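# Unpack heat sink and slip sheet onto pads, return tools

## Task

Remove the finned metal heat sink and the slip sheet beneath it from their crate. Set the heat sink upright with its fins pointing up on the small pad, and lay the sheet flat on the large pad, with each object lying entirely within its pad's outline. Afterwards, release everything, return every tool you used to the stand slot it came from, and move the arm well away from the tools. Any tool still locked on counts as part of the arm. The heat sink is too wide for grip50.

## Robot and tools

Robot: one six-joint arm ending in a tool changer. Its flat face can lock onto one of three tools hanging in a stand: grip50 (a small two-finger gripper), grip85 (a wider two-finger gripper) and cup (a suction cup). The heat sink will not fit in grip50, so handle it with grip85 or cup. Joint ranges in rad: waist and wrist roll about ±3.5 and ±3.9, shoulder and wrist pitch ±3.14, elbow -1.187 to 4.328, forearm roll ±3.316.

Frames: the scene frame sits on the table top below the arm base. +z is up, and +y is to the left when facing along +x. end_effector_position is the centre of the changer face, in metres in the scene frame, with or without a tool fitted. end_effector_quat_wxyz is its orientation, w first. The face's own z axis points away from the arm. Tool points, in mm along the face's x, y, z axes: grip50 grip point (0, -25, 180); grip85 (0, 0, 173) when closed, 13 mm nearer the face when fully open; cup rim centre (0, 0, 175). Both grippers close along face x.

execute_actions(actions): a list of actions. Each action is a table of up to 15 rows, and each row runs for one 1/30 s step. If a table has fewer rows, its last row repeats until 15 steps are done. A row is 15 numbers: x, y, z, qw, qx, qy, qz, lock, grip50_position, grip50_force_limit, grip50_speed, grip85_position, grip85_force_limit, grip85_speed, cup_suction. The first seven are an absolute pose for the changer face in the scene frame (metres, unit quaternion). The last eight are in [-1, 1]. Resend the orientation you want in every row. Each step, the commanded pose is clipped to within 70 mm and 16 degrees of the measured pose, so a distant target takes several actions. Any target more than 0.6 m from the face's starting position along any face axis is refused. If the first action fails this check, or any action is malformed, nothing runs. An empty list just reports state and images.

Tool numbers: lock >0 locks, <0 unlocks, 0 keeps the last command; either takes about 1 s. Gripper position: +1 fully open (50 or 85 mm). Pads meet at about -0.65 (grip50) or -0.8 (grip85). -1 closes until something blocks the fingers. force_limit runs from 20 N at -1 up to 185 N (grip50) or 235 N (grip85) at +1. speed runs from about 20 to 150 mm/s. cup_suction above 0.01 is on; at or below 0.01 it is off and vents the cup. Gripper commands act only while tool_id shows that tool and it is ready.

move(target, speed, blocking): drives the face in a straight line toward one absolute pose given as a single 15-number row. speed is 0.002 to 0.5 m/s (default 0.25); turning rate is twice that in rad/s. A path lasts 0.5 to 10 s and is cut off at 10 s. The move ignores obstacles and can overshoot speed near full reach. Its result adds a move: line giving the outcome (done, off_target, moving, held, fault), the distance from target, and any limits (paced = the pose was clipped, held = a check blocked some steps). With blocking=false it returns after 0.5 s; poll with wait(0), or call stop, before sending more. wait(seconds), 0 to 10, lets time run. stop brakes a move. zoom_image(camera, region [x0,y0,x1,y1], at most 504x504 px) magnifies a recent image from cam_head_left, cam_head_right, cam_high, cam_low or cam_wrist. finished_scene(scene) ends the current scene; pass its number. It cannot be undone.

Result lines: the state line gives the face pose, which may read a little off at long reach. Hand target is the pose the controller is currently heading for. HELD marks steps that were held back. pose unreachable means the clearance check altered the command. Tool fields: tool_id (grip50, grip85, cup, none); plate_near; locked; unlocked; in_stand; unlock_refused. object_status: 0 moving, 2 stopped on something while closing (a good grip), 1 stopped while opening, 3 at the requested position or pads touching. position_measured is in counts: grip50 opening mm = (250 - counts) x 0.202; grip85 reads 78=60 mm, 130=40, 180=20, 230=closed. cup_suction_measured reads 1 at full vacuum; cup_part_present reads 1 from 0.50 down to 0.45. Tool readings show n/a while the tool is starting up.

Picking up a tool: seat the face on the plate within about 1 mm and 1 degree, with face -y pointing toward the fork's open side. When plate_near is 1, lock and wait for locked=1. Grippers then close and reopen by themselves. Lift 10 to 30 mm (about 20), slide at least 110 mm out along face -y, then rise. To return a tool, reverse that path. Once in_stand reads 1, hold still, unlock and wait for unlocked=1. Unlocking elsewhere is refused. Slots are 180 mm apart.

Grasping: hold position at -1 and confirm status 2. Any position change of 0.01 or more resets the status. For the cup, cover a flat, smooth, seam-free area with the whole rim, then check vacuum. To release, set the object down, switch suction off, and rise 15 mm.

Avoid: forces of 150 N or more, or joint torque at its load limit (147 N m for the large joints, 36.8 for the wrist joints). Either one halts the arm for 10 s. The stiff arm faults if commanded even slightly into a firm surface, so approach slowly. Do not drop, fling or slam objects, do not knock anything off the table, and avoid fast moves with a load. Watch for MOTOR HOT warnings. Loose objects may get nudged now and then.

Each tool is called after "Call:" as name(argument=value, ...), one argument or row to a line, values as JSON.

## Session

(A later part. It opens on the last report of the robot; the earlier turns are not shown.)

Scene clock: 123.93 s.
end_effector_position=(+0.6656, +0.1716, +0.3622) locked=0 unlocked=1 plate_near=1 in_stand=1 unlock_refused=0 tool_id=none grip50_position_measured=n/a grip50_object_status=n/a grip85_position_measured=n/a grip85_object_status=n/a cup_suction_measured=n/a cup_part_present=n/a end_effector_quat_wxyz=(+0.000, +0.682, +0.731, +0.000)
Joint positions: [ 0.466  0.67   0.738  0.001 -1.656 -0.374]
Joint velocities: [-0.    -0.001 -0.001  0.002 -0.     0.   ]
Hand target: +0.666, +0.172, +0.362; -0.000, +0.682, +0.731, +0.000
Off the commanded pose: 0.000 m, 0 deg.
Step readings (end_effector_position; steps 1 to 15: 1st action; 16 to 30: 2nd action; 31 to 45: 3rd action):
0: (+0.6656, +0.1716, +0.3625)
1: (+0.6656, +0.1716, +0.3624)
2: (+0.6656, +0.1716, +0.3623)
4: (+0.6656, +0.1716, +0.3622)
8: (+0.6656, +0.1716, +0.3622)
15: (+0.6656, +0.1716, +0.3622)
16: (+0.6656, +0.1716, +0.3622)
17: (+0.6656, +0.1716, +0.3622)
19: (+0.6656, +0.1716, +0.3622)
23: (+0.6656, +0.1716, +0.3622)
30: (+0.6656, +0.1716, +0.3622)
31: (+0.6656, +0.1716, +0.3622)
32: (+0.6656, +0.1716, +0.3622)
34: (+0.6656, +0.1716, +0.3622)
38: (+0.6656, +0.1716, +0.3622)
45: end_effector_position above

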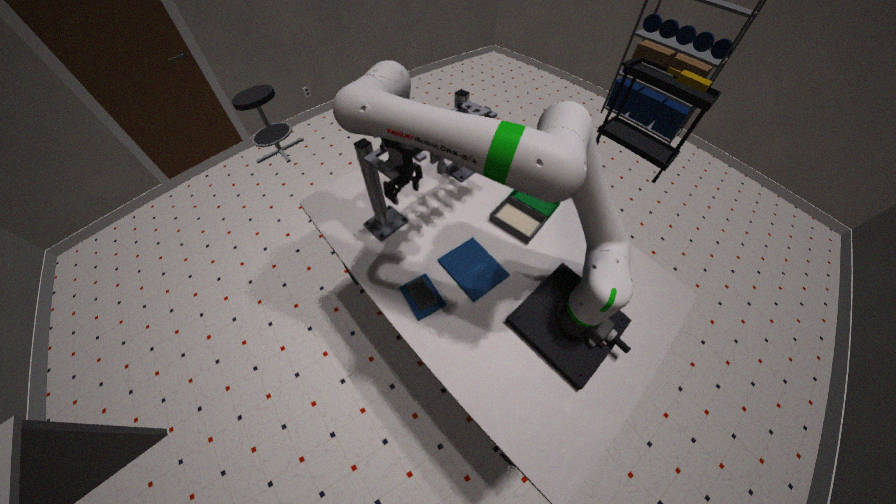

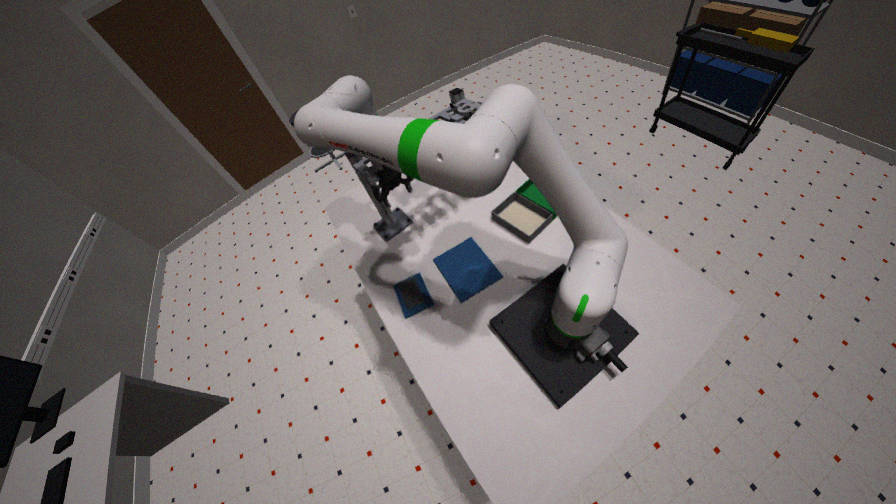

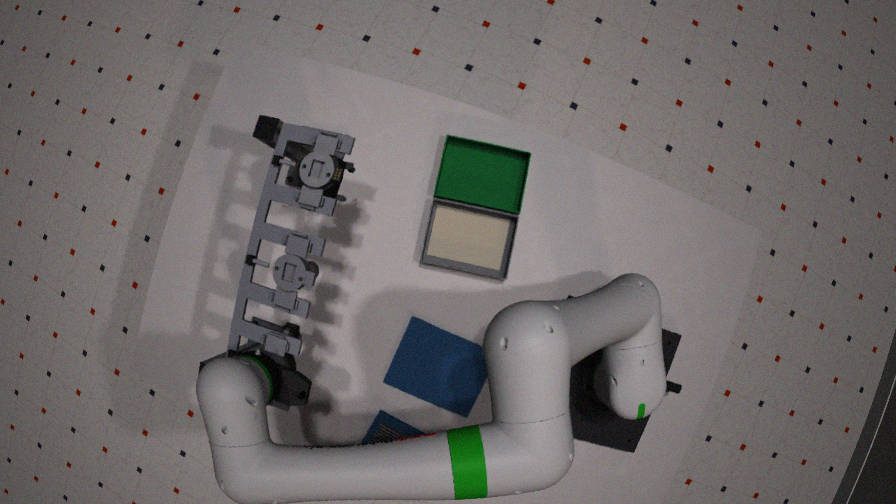

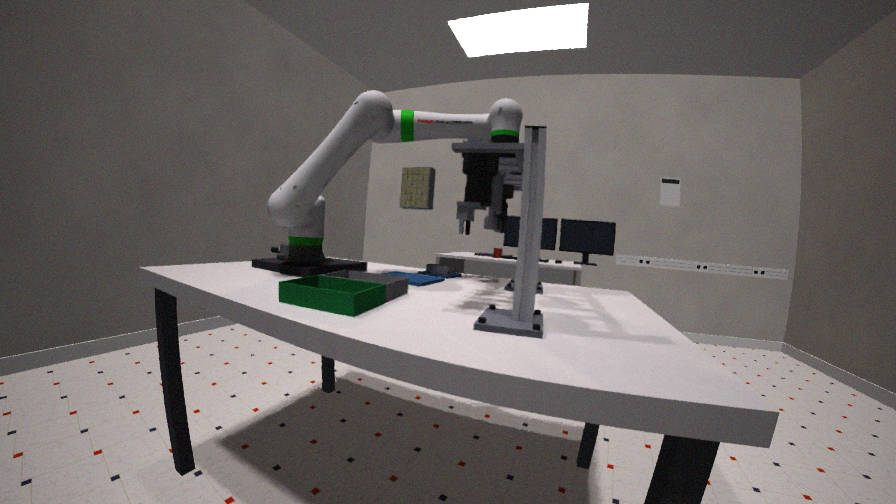

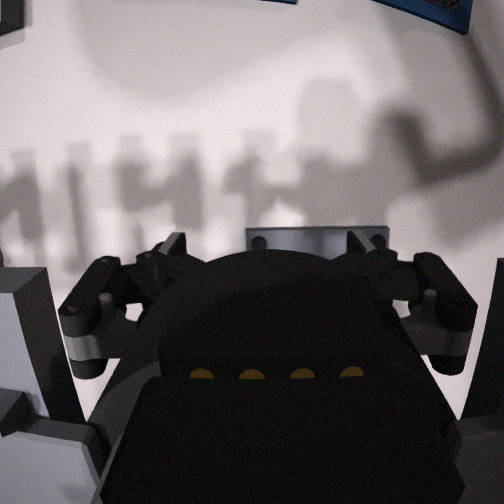

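Call:
move(
  target=[0.6656,0.1716,0.43,0,0.682,0.7314,0,0,0,0,0,1,0,0,0],
  speed=0.08,
)

Call:
move(
  target=[0.6782,-0.008,0.43,0,0.682,0.7314,0,0,0,0,0,1,0,0,0],
  speed=0.15,
)

Scene clock: 128.27 s.
end_effector_position=(+0.6655, +0.1713, +0.4300) locked=0 unlocked=1 plate_near=0 in_stand=0 unlock_refused=0 tool_id=none grip50_position_measured=n/a grip50_object_status=n/a grip85_position_measured=n/a grip85_object_status=n/a cup_suction_measured=n/a cup_part_present=n/a end_effector_quat_wxyz=(+0.000, +0.682, +0.731, -0.000)
Joint positions: [ 0.466  0.714  0.969  0.002 -1.842 -0.374]
Joint velocities: [-0.     0.001  0.004  0.001 -0.003  0.001]
Hand target: +0.665, +0.172, +0.430; -0.000, +0.682, +0.731, +0.000
Off the commanded pose: 0.000 m, 0 deg.
move: done

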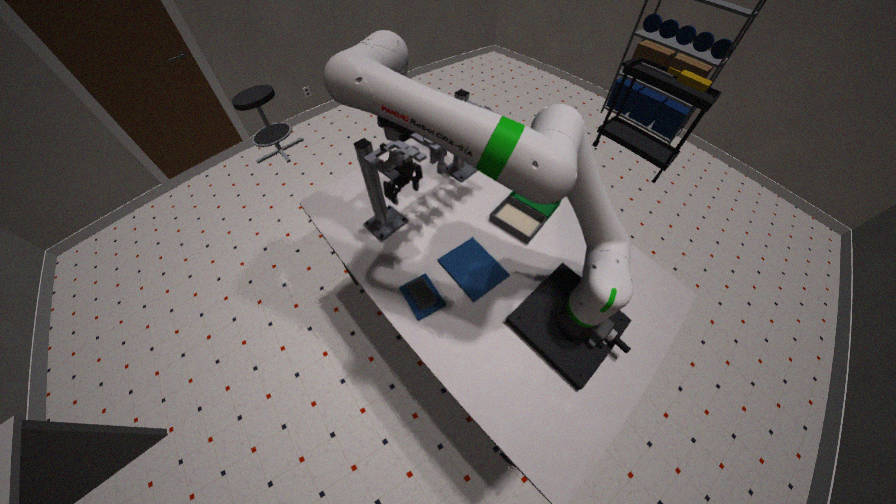

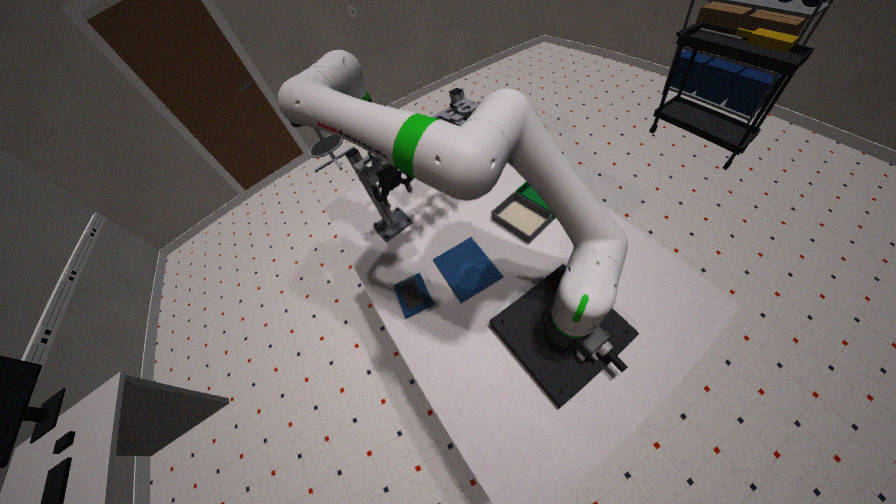

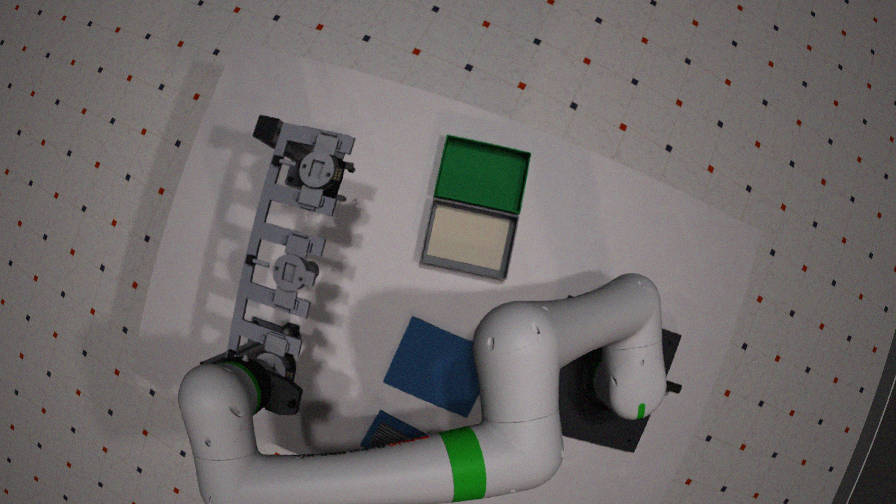

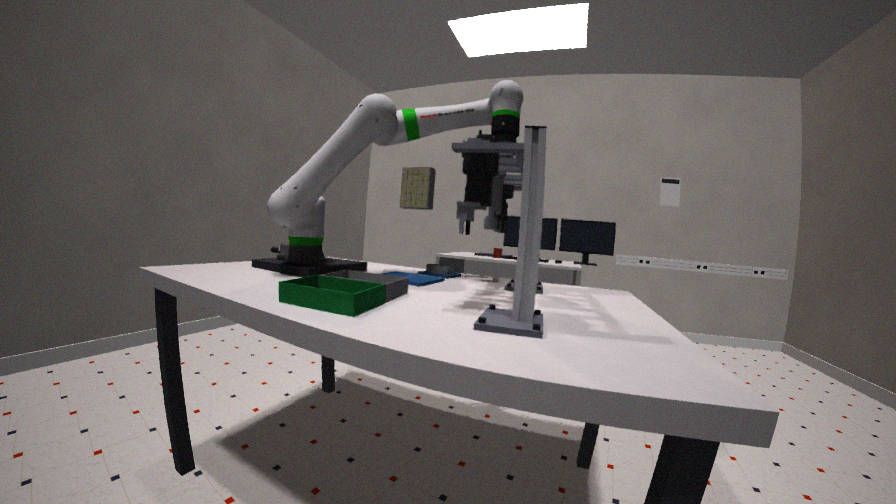

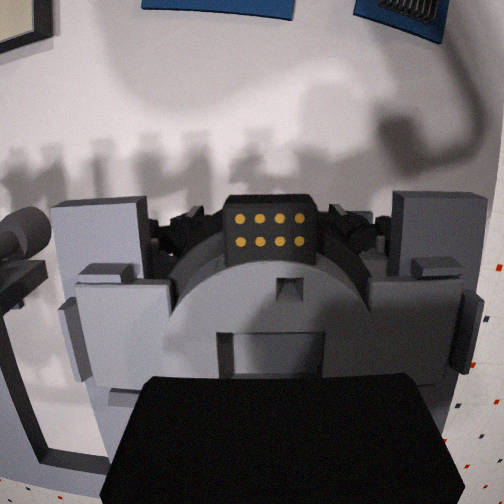

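Scene clock: 129.83 s.
end_effector_position=(+0.6782, -0.0080, +0.4301) locked=0 unlocked=1 plate_near=0 in_stand=0 unlock_refused=0 tool_id=none grip50_position_measured=n/a grip50_object_status=n/a grip85_position_measured=n/a grip85_object_status=n/a cup_suction_measured=n/a cup_part_present=n/a end_effector_quat_wxyz=(+0.000, +0.682, +0.731, -0.000)
Joint positions: [ 0.208  0.675  0.908  0.006 -1.819 -0.115]
Joint velocities: [-0.001  0.002  0.001 -0.    -0.002  0.001]
Hand target: +0.678, -0.008, +0.430; -0.000, +0.682, +0.731, -0.000
Off the commanded pose: 0.000 m, 0 deg.
move: done

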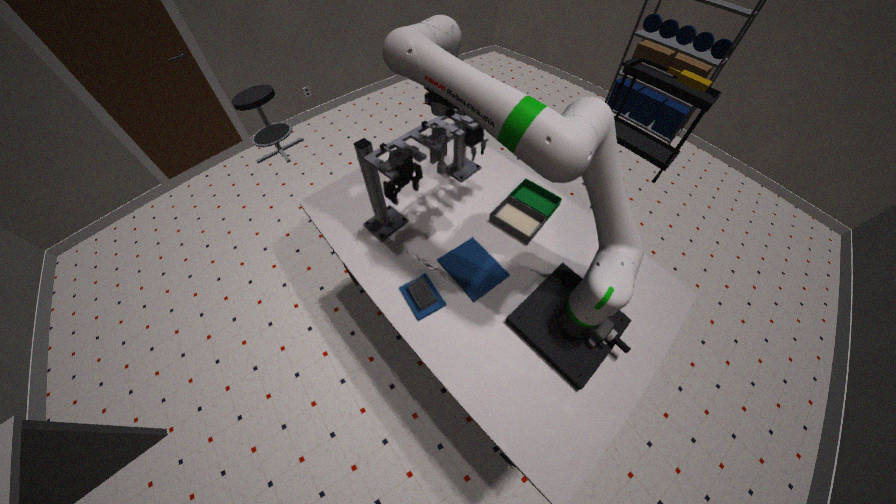

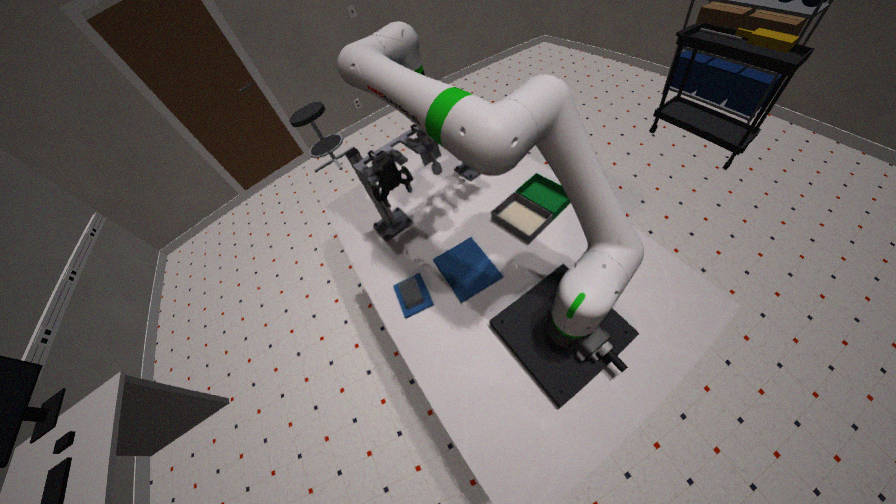

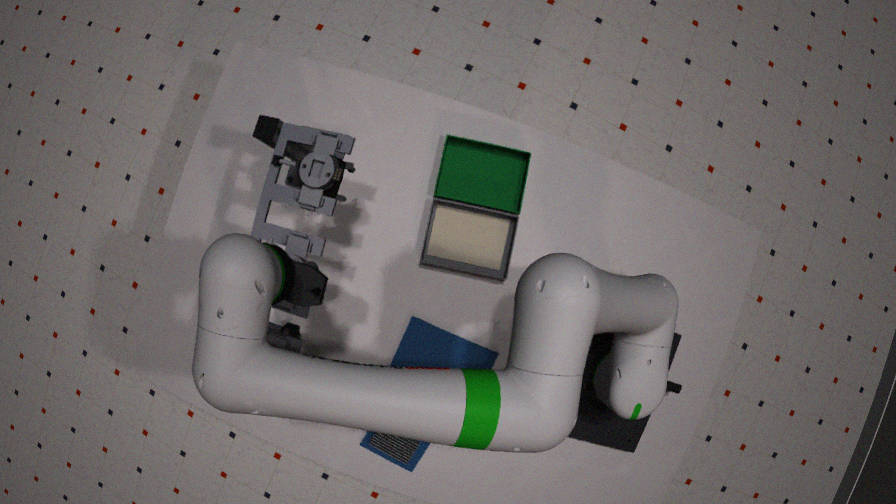

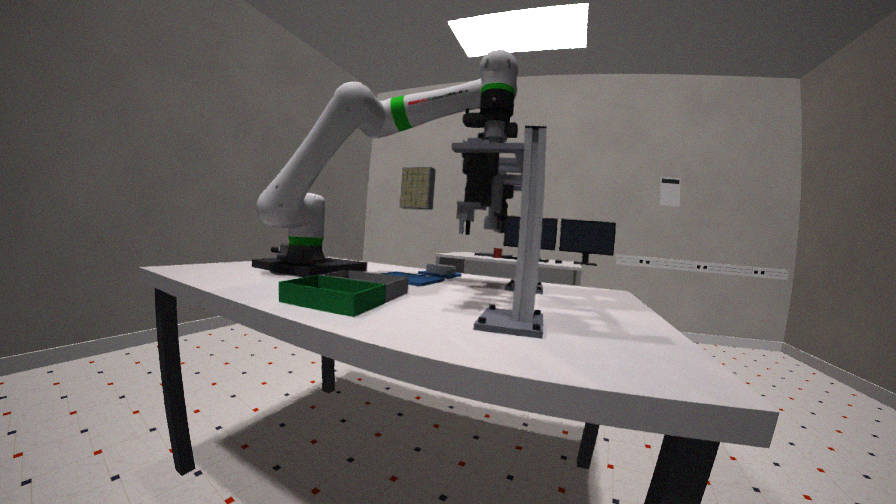

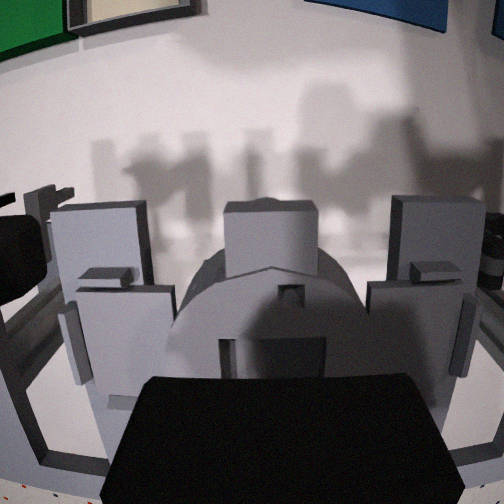

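Call:
move(
  target=[0.6797,-0.0076,0.375,0,0.682,0.7314,0,0,0,0,0,1,0,0,0],
  speed=0.05,
)

Call:
move(
  target=[0.6797,-0.0076,0.3693,0,0.682,0.7314,0,0,0,0,0,1,0,0,0],
  speed=0.006,
)

Scene clock: 134.13 s.
end_effector_position=(+0.6798, -0.0076, +0.3751) locked=0 unlocked=1 plate_near=0 in_stand=0 unlock_refused=0 tool_id=none grip50_position_measured=n/a grip50_object_status=n/a grip85_position_measured=n/a grip85_object_status=n/a cup_suction_measured=n/a cup_part_present=n/a end_effector_quat_wxyz=(-0.000, +0.682, +0.731, +0.000)
Joint positions: [ 0.208  0.646  0.733  0.005 -1.672 -0.115]
Joint velocities: [-0.001  0.001 -0.002 -0.001  0.002 -0.   ]
Hand target: +0.680, -0.008, +0.375; +0.000, +0.682, +0.731, -0.000
Off the commanded pose: 0.000 m, 0 deg.
move: done

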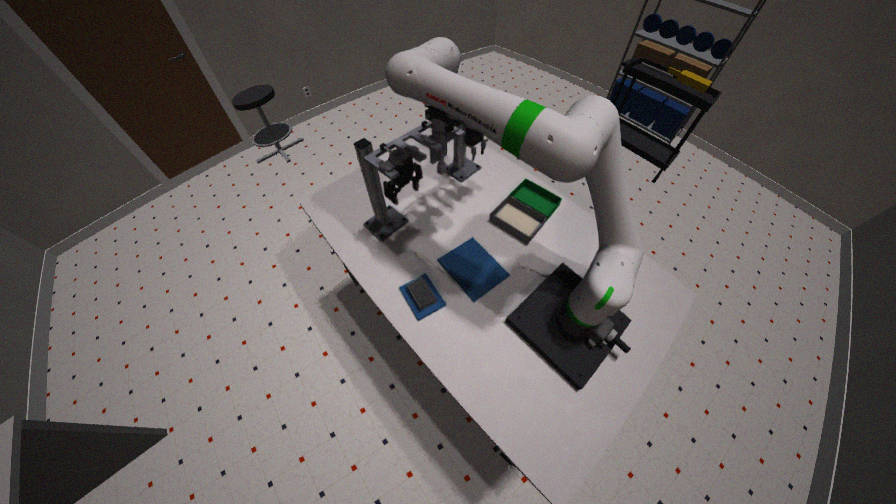

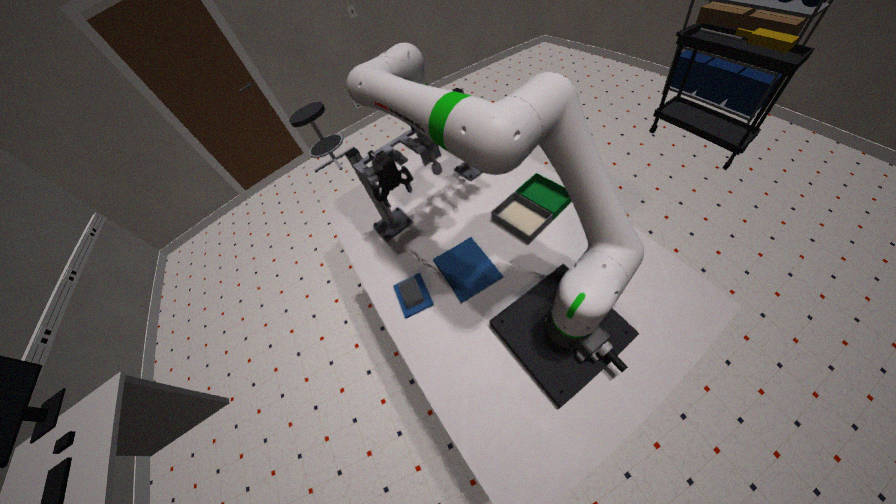

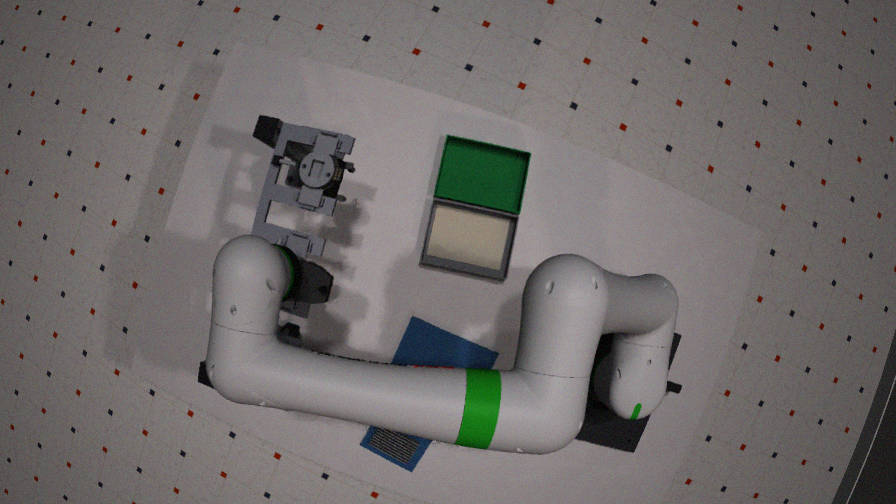

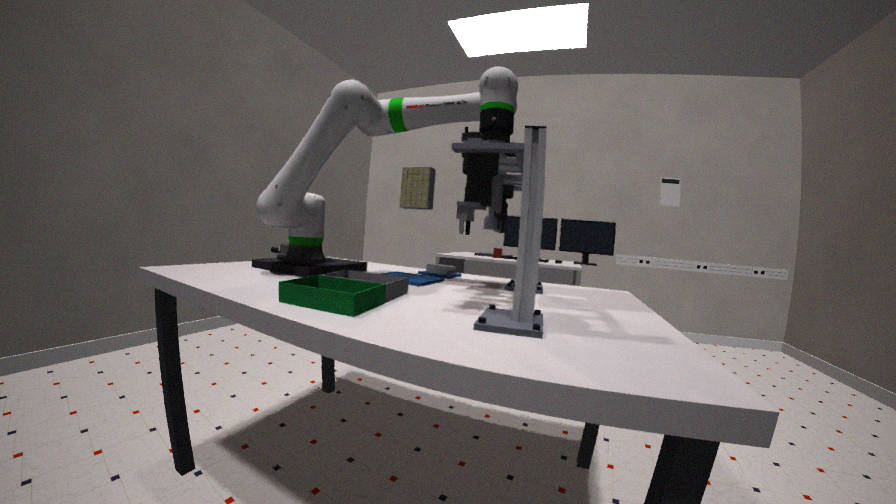

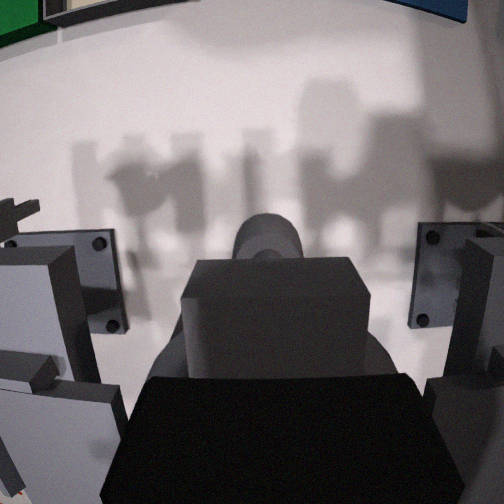

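Scene clock: 135.30 s.
end_effector_position=(+0.6797, -0.0076, +0.3693) locked=0 unlocked=1 plate_near=0 in_stand=0 unlock_refused=0 tool_id=none grip50_position_measured=n/a grip50_object_status=n/a grip85_position_measured=n/a grip85_object_status=n/a cup_suction_measured=n/a cup_part_present=n/a end_effector_quat_wxyz=(-0.000, +0.682, +0.731, +0.000)
Joint positions: [ 0.208  0.644  0.716  0.005 -1.658 -0.115]
Joint velocities: [-0.    -0.    -0.001 -0.001 -0.001  0.   ]
Hand target: +0.680, -0.008, +0.369; +0.000, +0.682, +0.731, -0.000
Off the commanded pose: 0.000 m, 0 deg.
move: done

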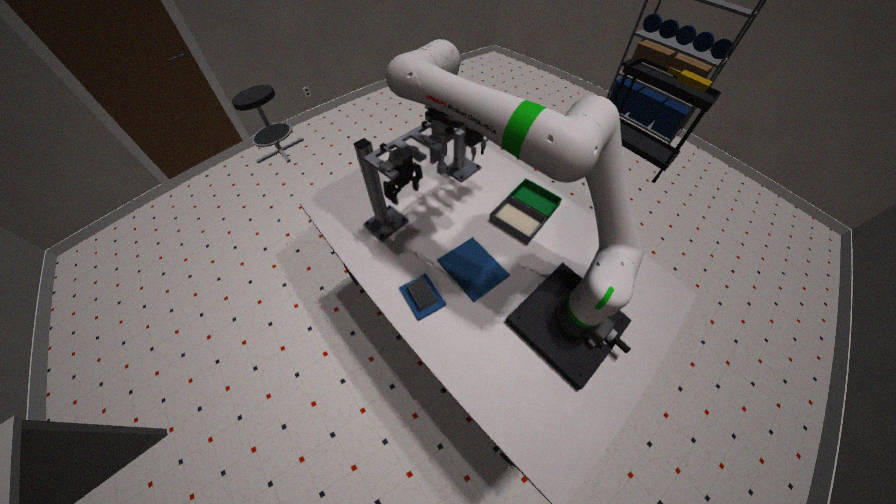

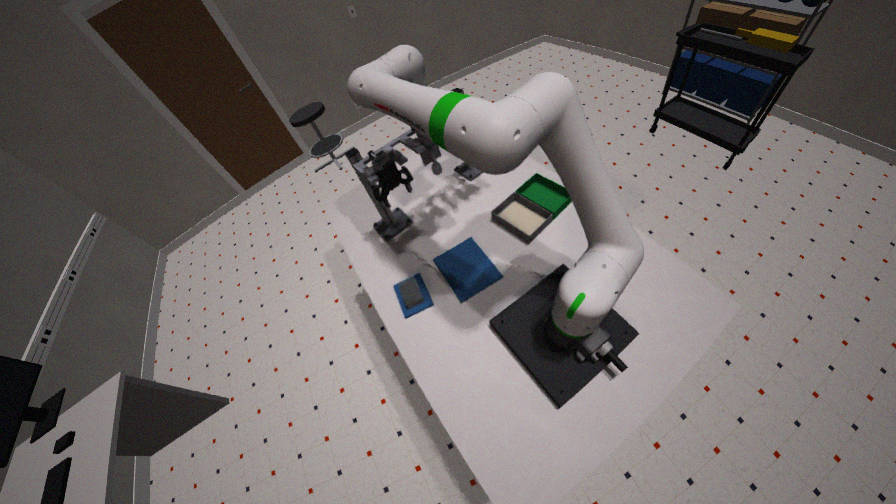

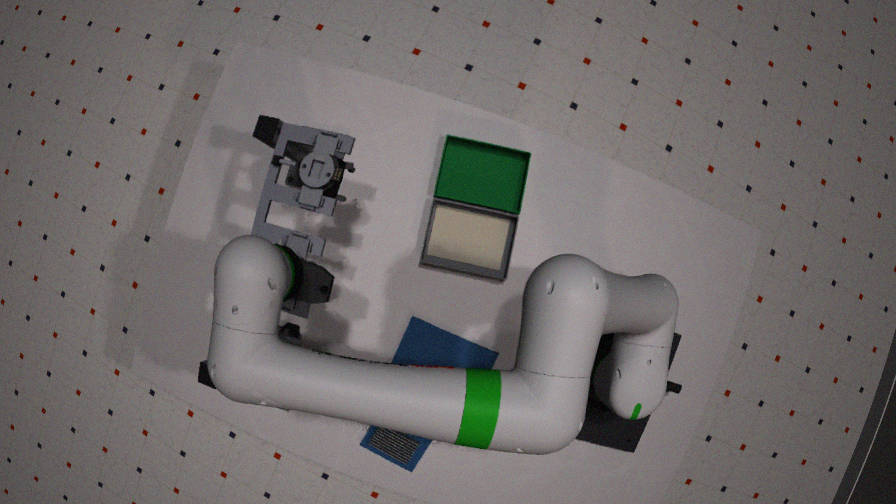

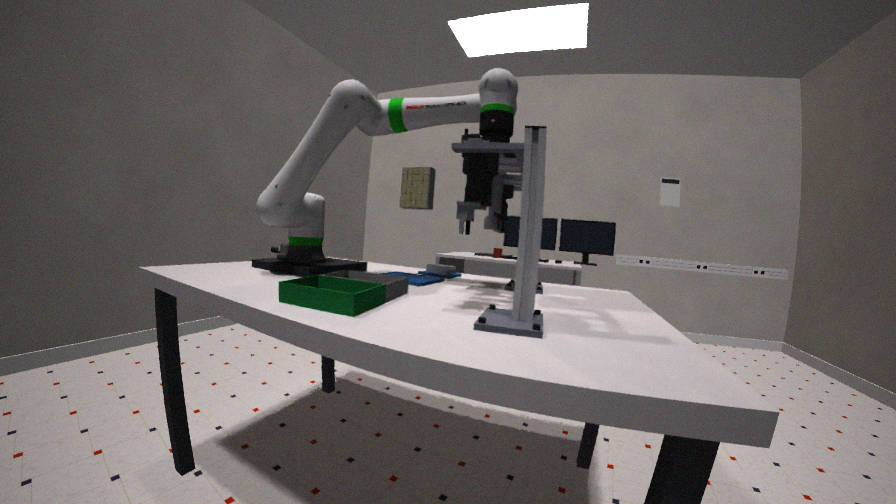

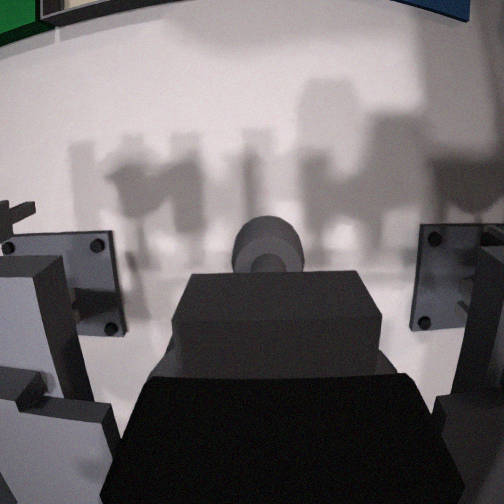

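Call:
move(
  target=[0.6797,-0.0076,0.3625,0,0.682,0.7314,0,0,0,0,0,1,0,0,0],
  speed=0.006,
)

Call:
execute_actions(
  actions=[
    [[0.6797,-0.0076,0.3622,0,0.682,0.7314,0,0,0,0,0,1,0,0,0]],
  ],
)

Scene clock: 139.00 s.
end_effector_position=(+0.6797, -0.0076, +0.3625) locked=0 unlocked=1 plate_near=1 in_stand=1 unlock_refused=0 tool_id=none grip50_position_measured=n/a grip50_object_status=n/a grip85_position_measured=n/a grip85_object_status=n/a cup_suction_measured=n/a cup_part_present=n/a end_effector_quat_wxyz=(+0.000, +0.682, +0.731, -0.000)
Joint positions: [ 0.208  0.642  0.697  0.005 -1.641 -0.115]
Joint velocities: [-0.001 -0.001 -0.001 -0.001  0.001 -0.002]
Hand target: +0.680, -0.008, +0.363; +0.000, +0.682, +0.731, -0.000
Off the commanded pose: 0.000 m, 0 deg.
move: done

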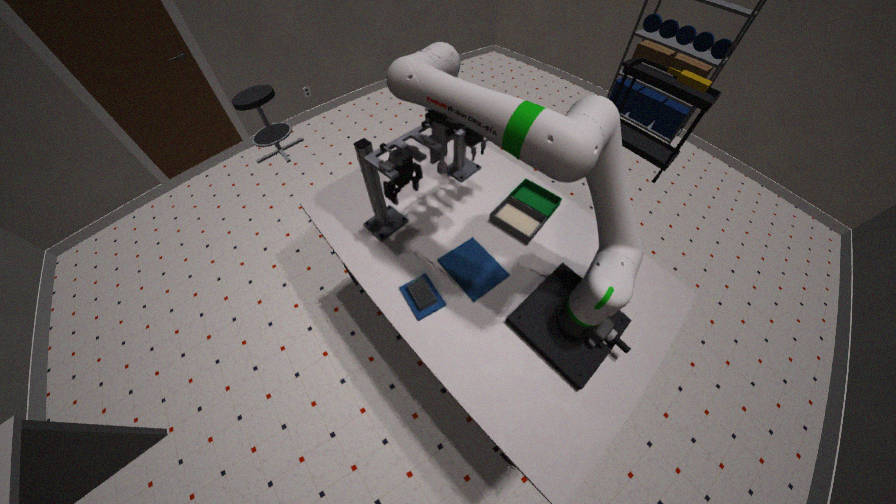

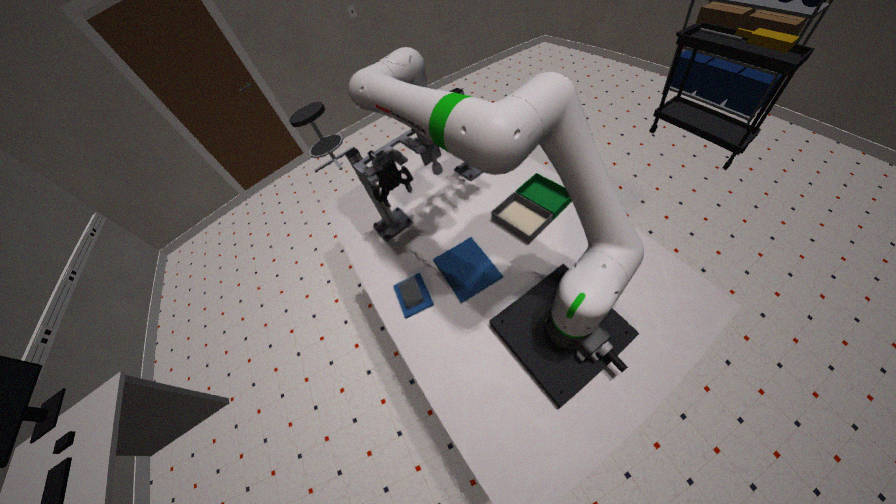

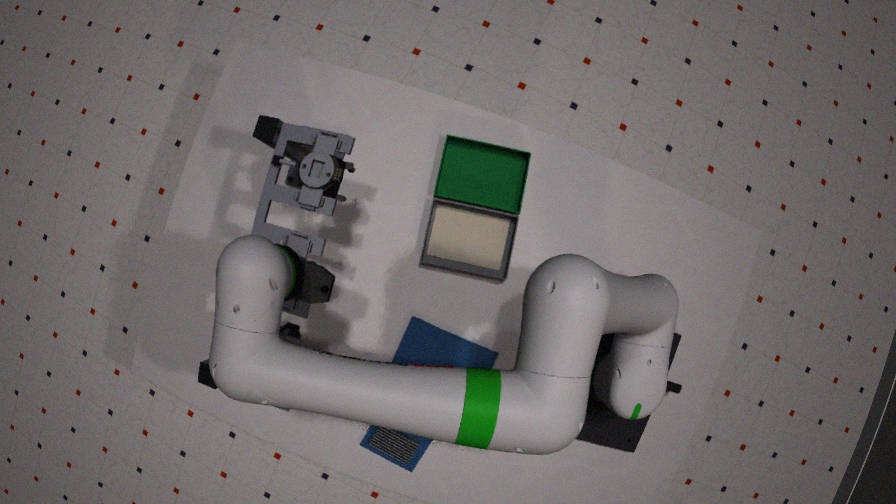

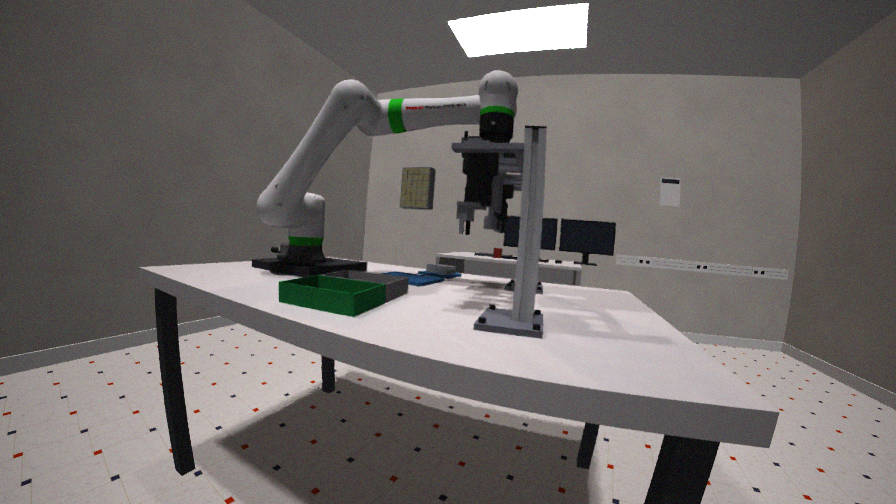

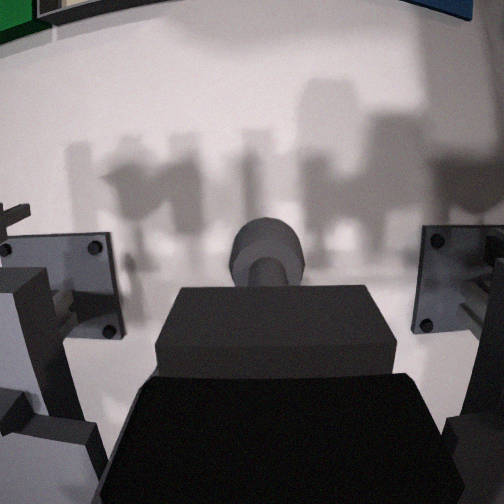

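Scene clock: 139.50 s.
end_effector_position=(+0.6797, -0.0076, +0.3623) locked=0 unlocked=1 plate_near=1 in_stand=1 unlock_refused=0 tool_id=none grip50_position_measured=n/a grip50_object_status=n/a grip85_position_measured=n/a grip85_object_status=n/a cup_suction_measured=n/a cup_part_present=n/a end_effector_quat_wxyz=(+0.000, +0.682, +0.731, +0.000)
Joint positions: [ 0.208  0.642  0.696  0.005 -1.64  -0.115]
Joint velocities: [-0.001  0.001 -0.     0.001 -0.    -0.   ]
Hand target: +0.680, -0.008, +0.362; +0.000, +0.682, +0.731, +0.000
Off the commanded pose: 0.000 m, 0 deg.
Step readings (end_effector_position):
0: (+0.6797, -0.0076, +0.3625)
1: (+0.6797, -0.0076, +0.3625)
2: (+0.6797, -0.0076, +0.3624)
4: (+0.6797, -0.0076, +0.3623)
8: (+0.6797, -0.0076, +0.3623)
15: end_effector_position above

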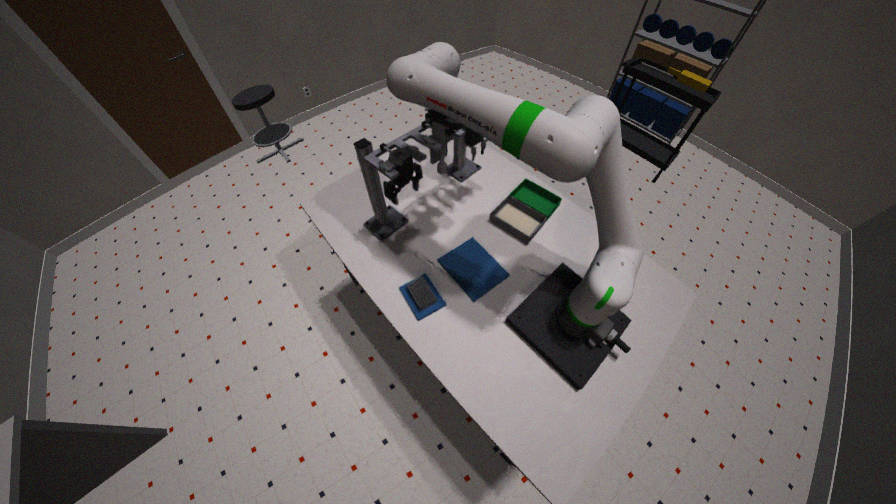

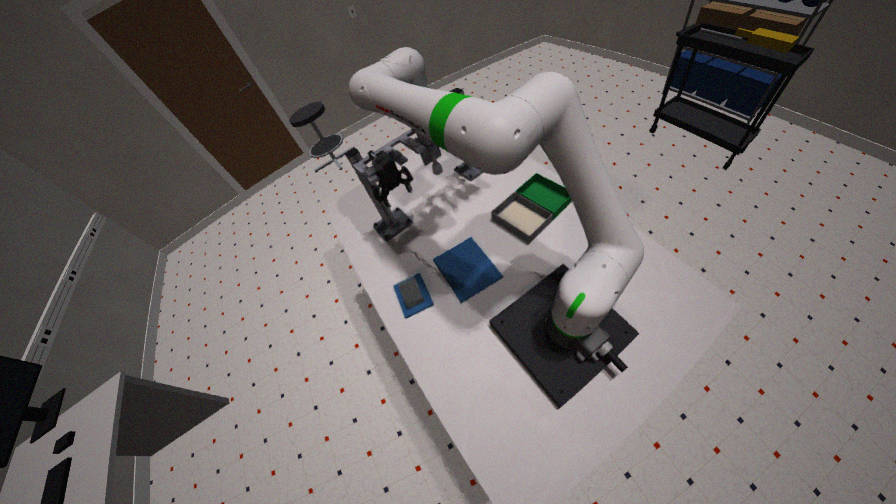

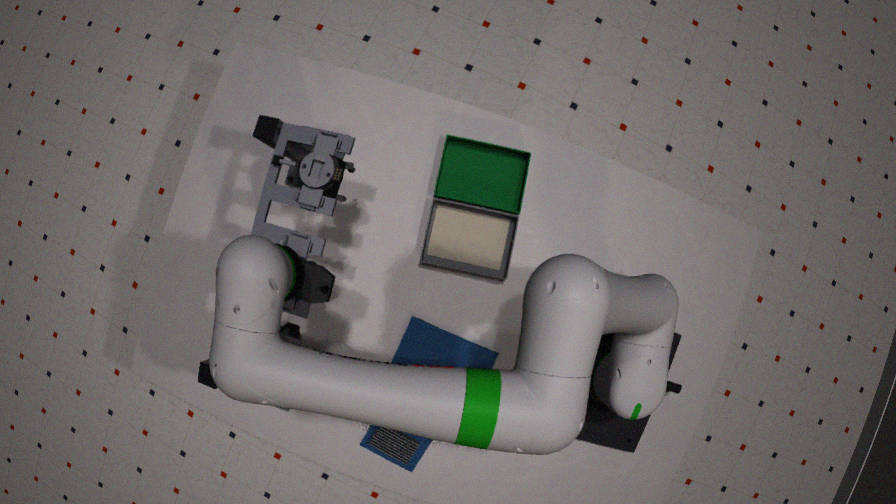

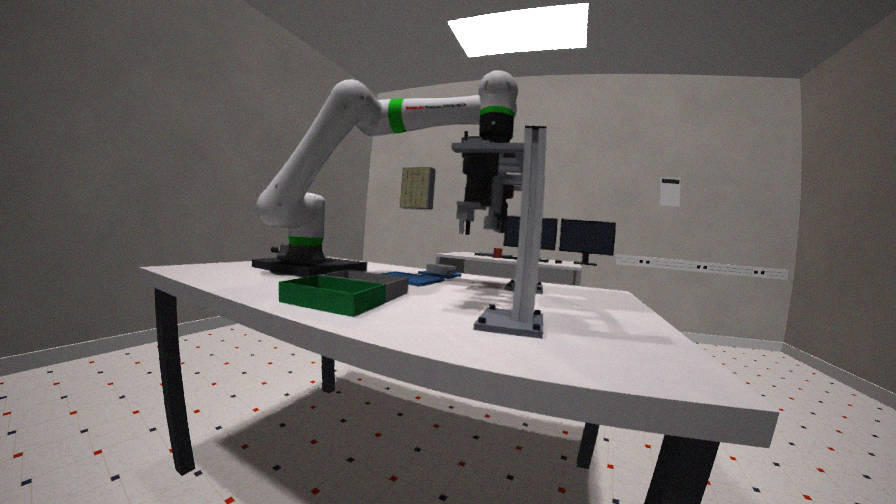

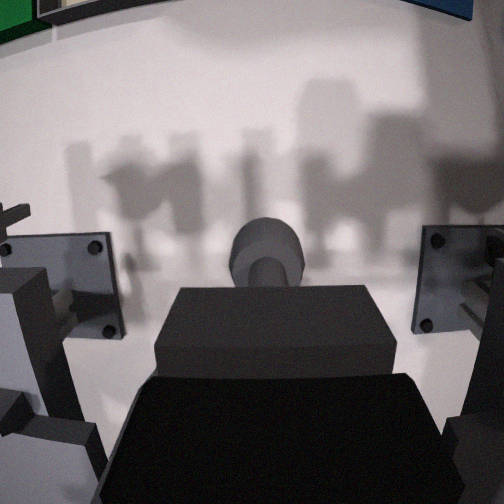

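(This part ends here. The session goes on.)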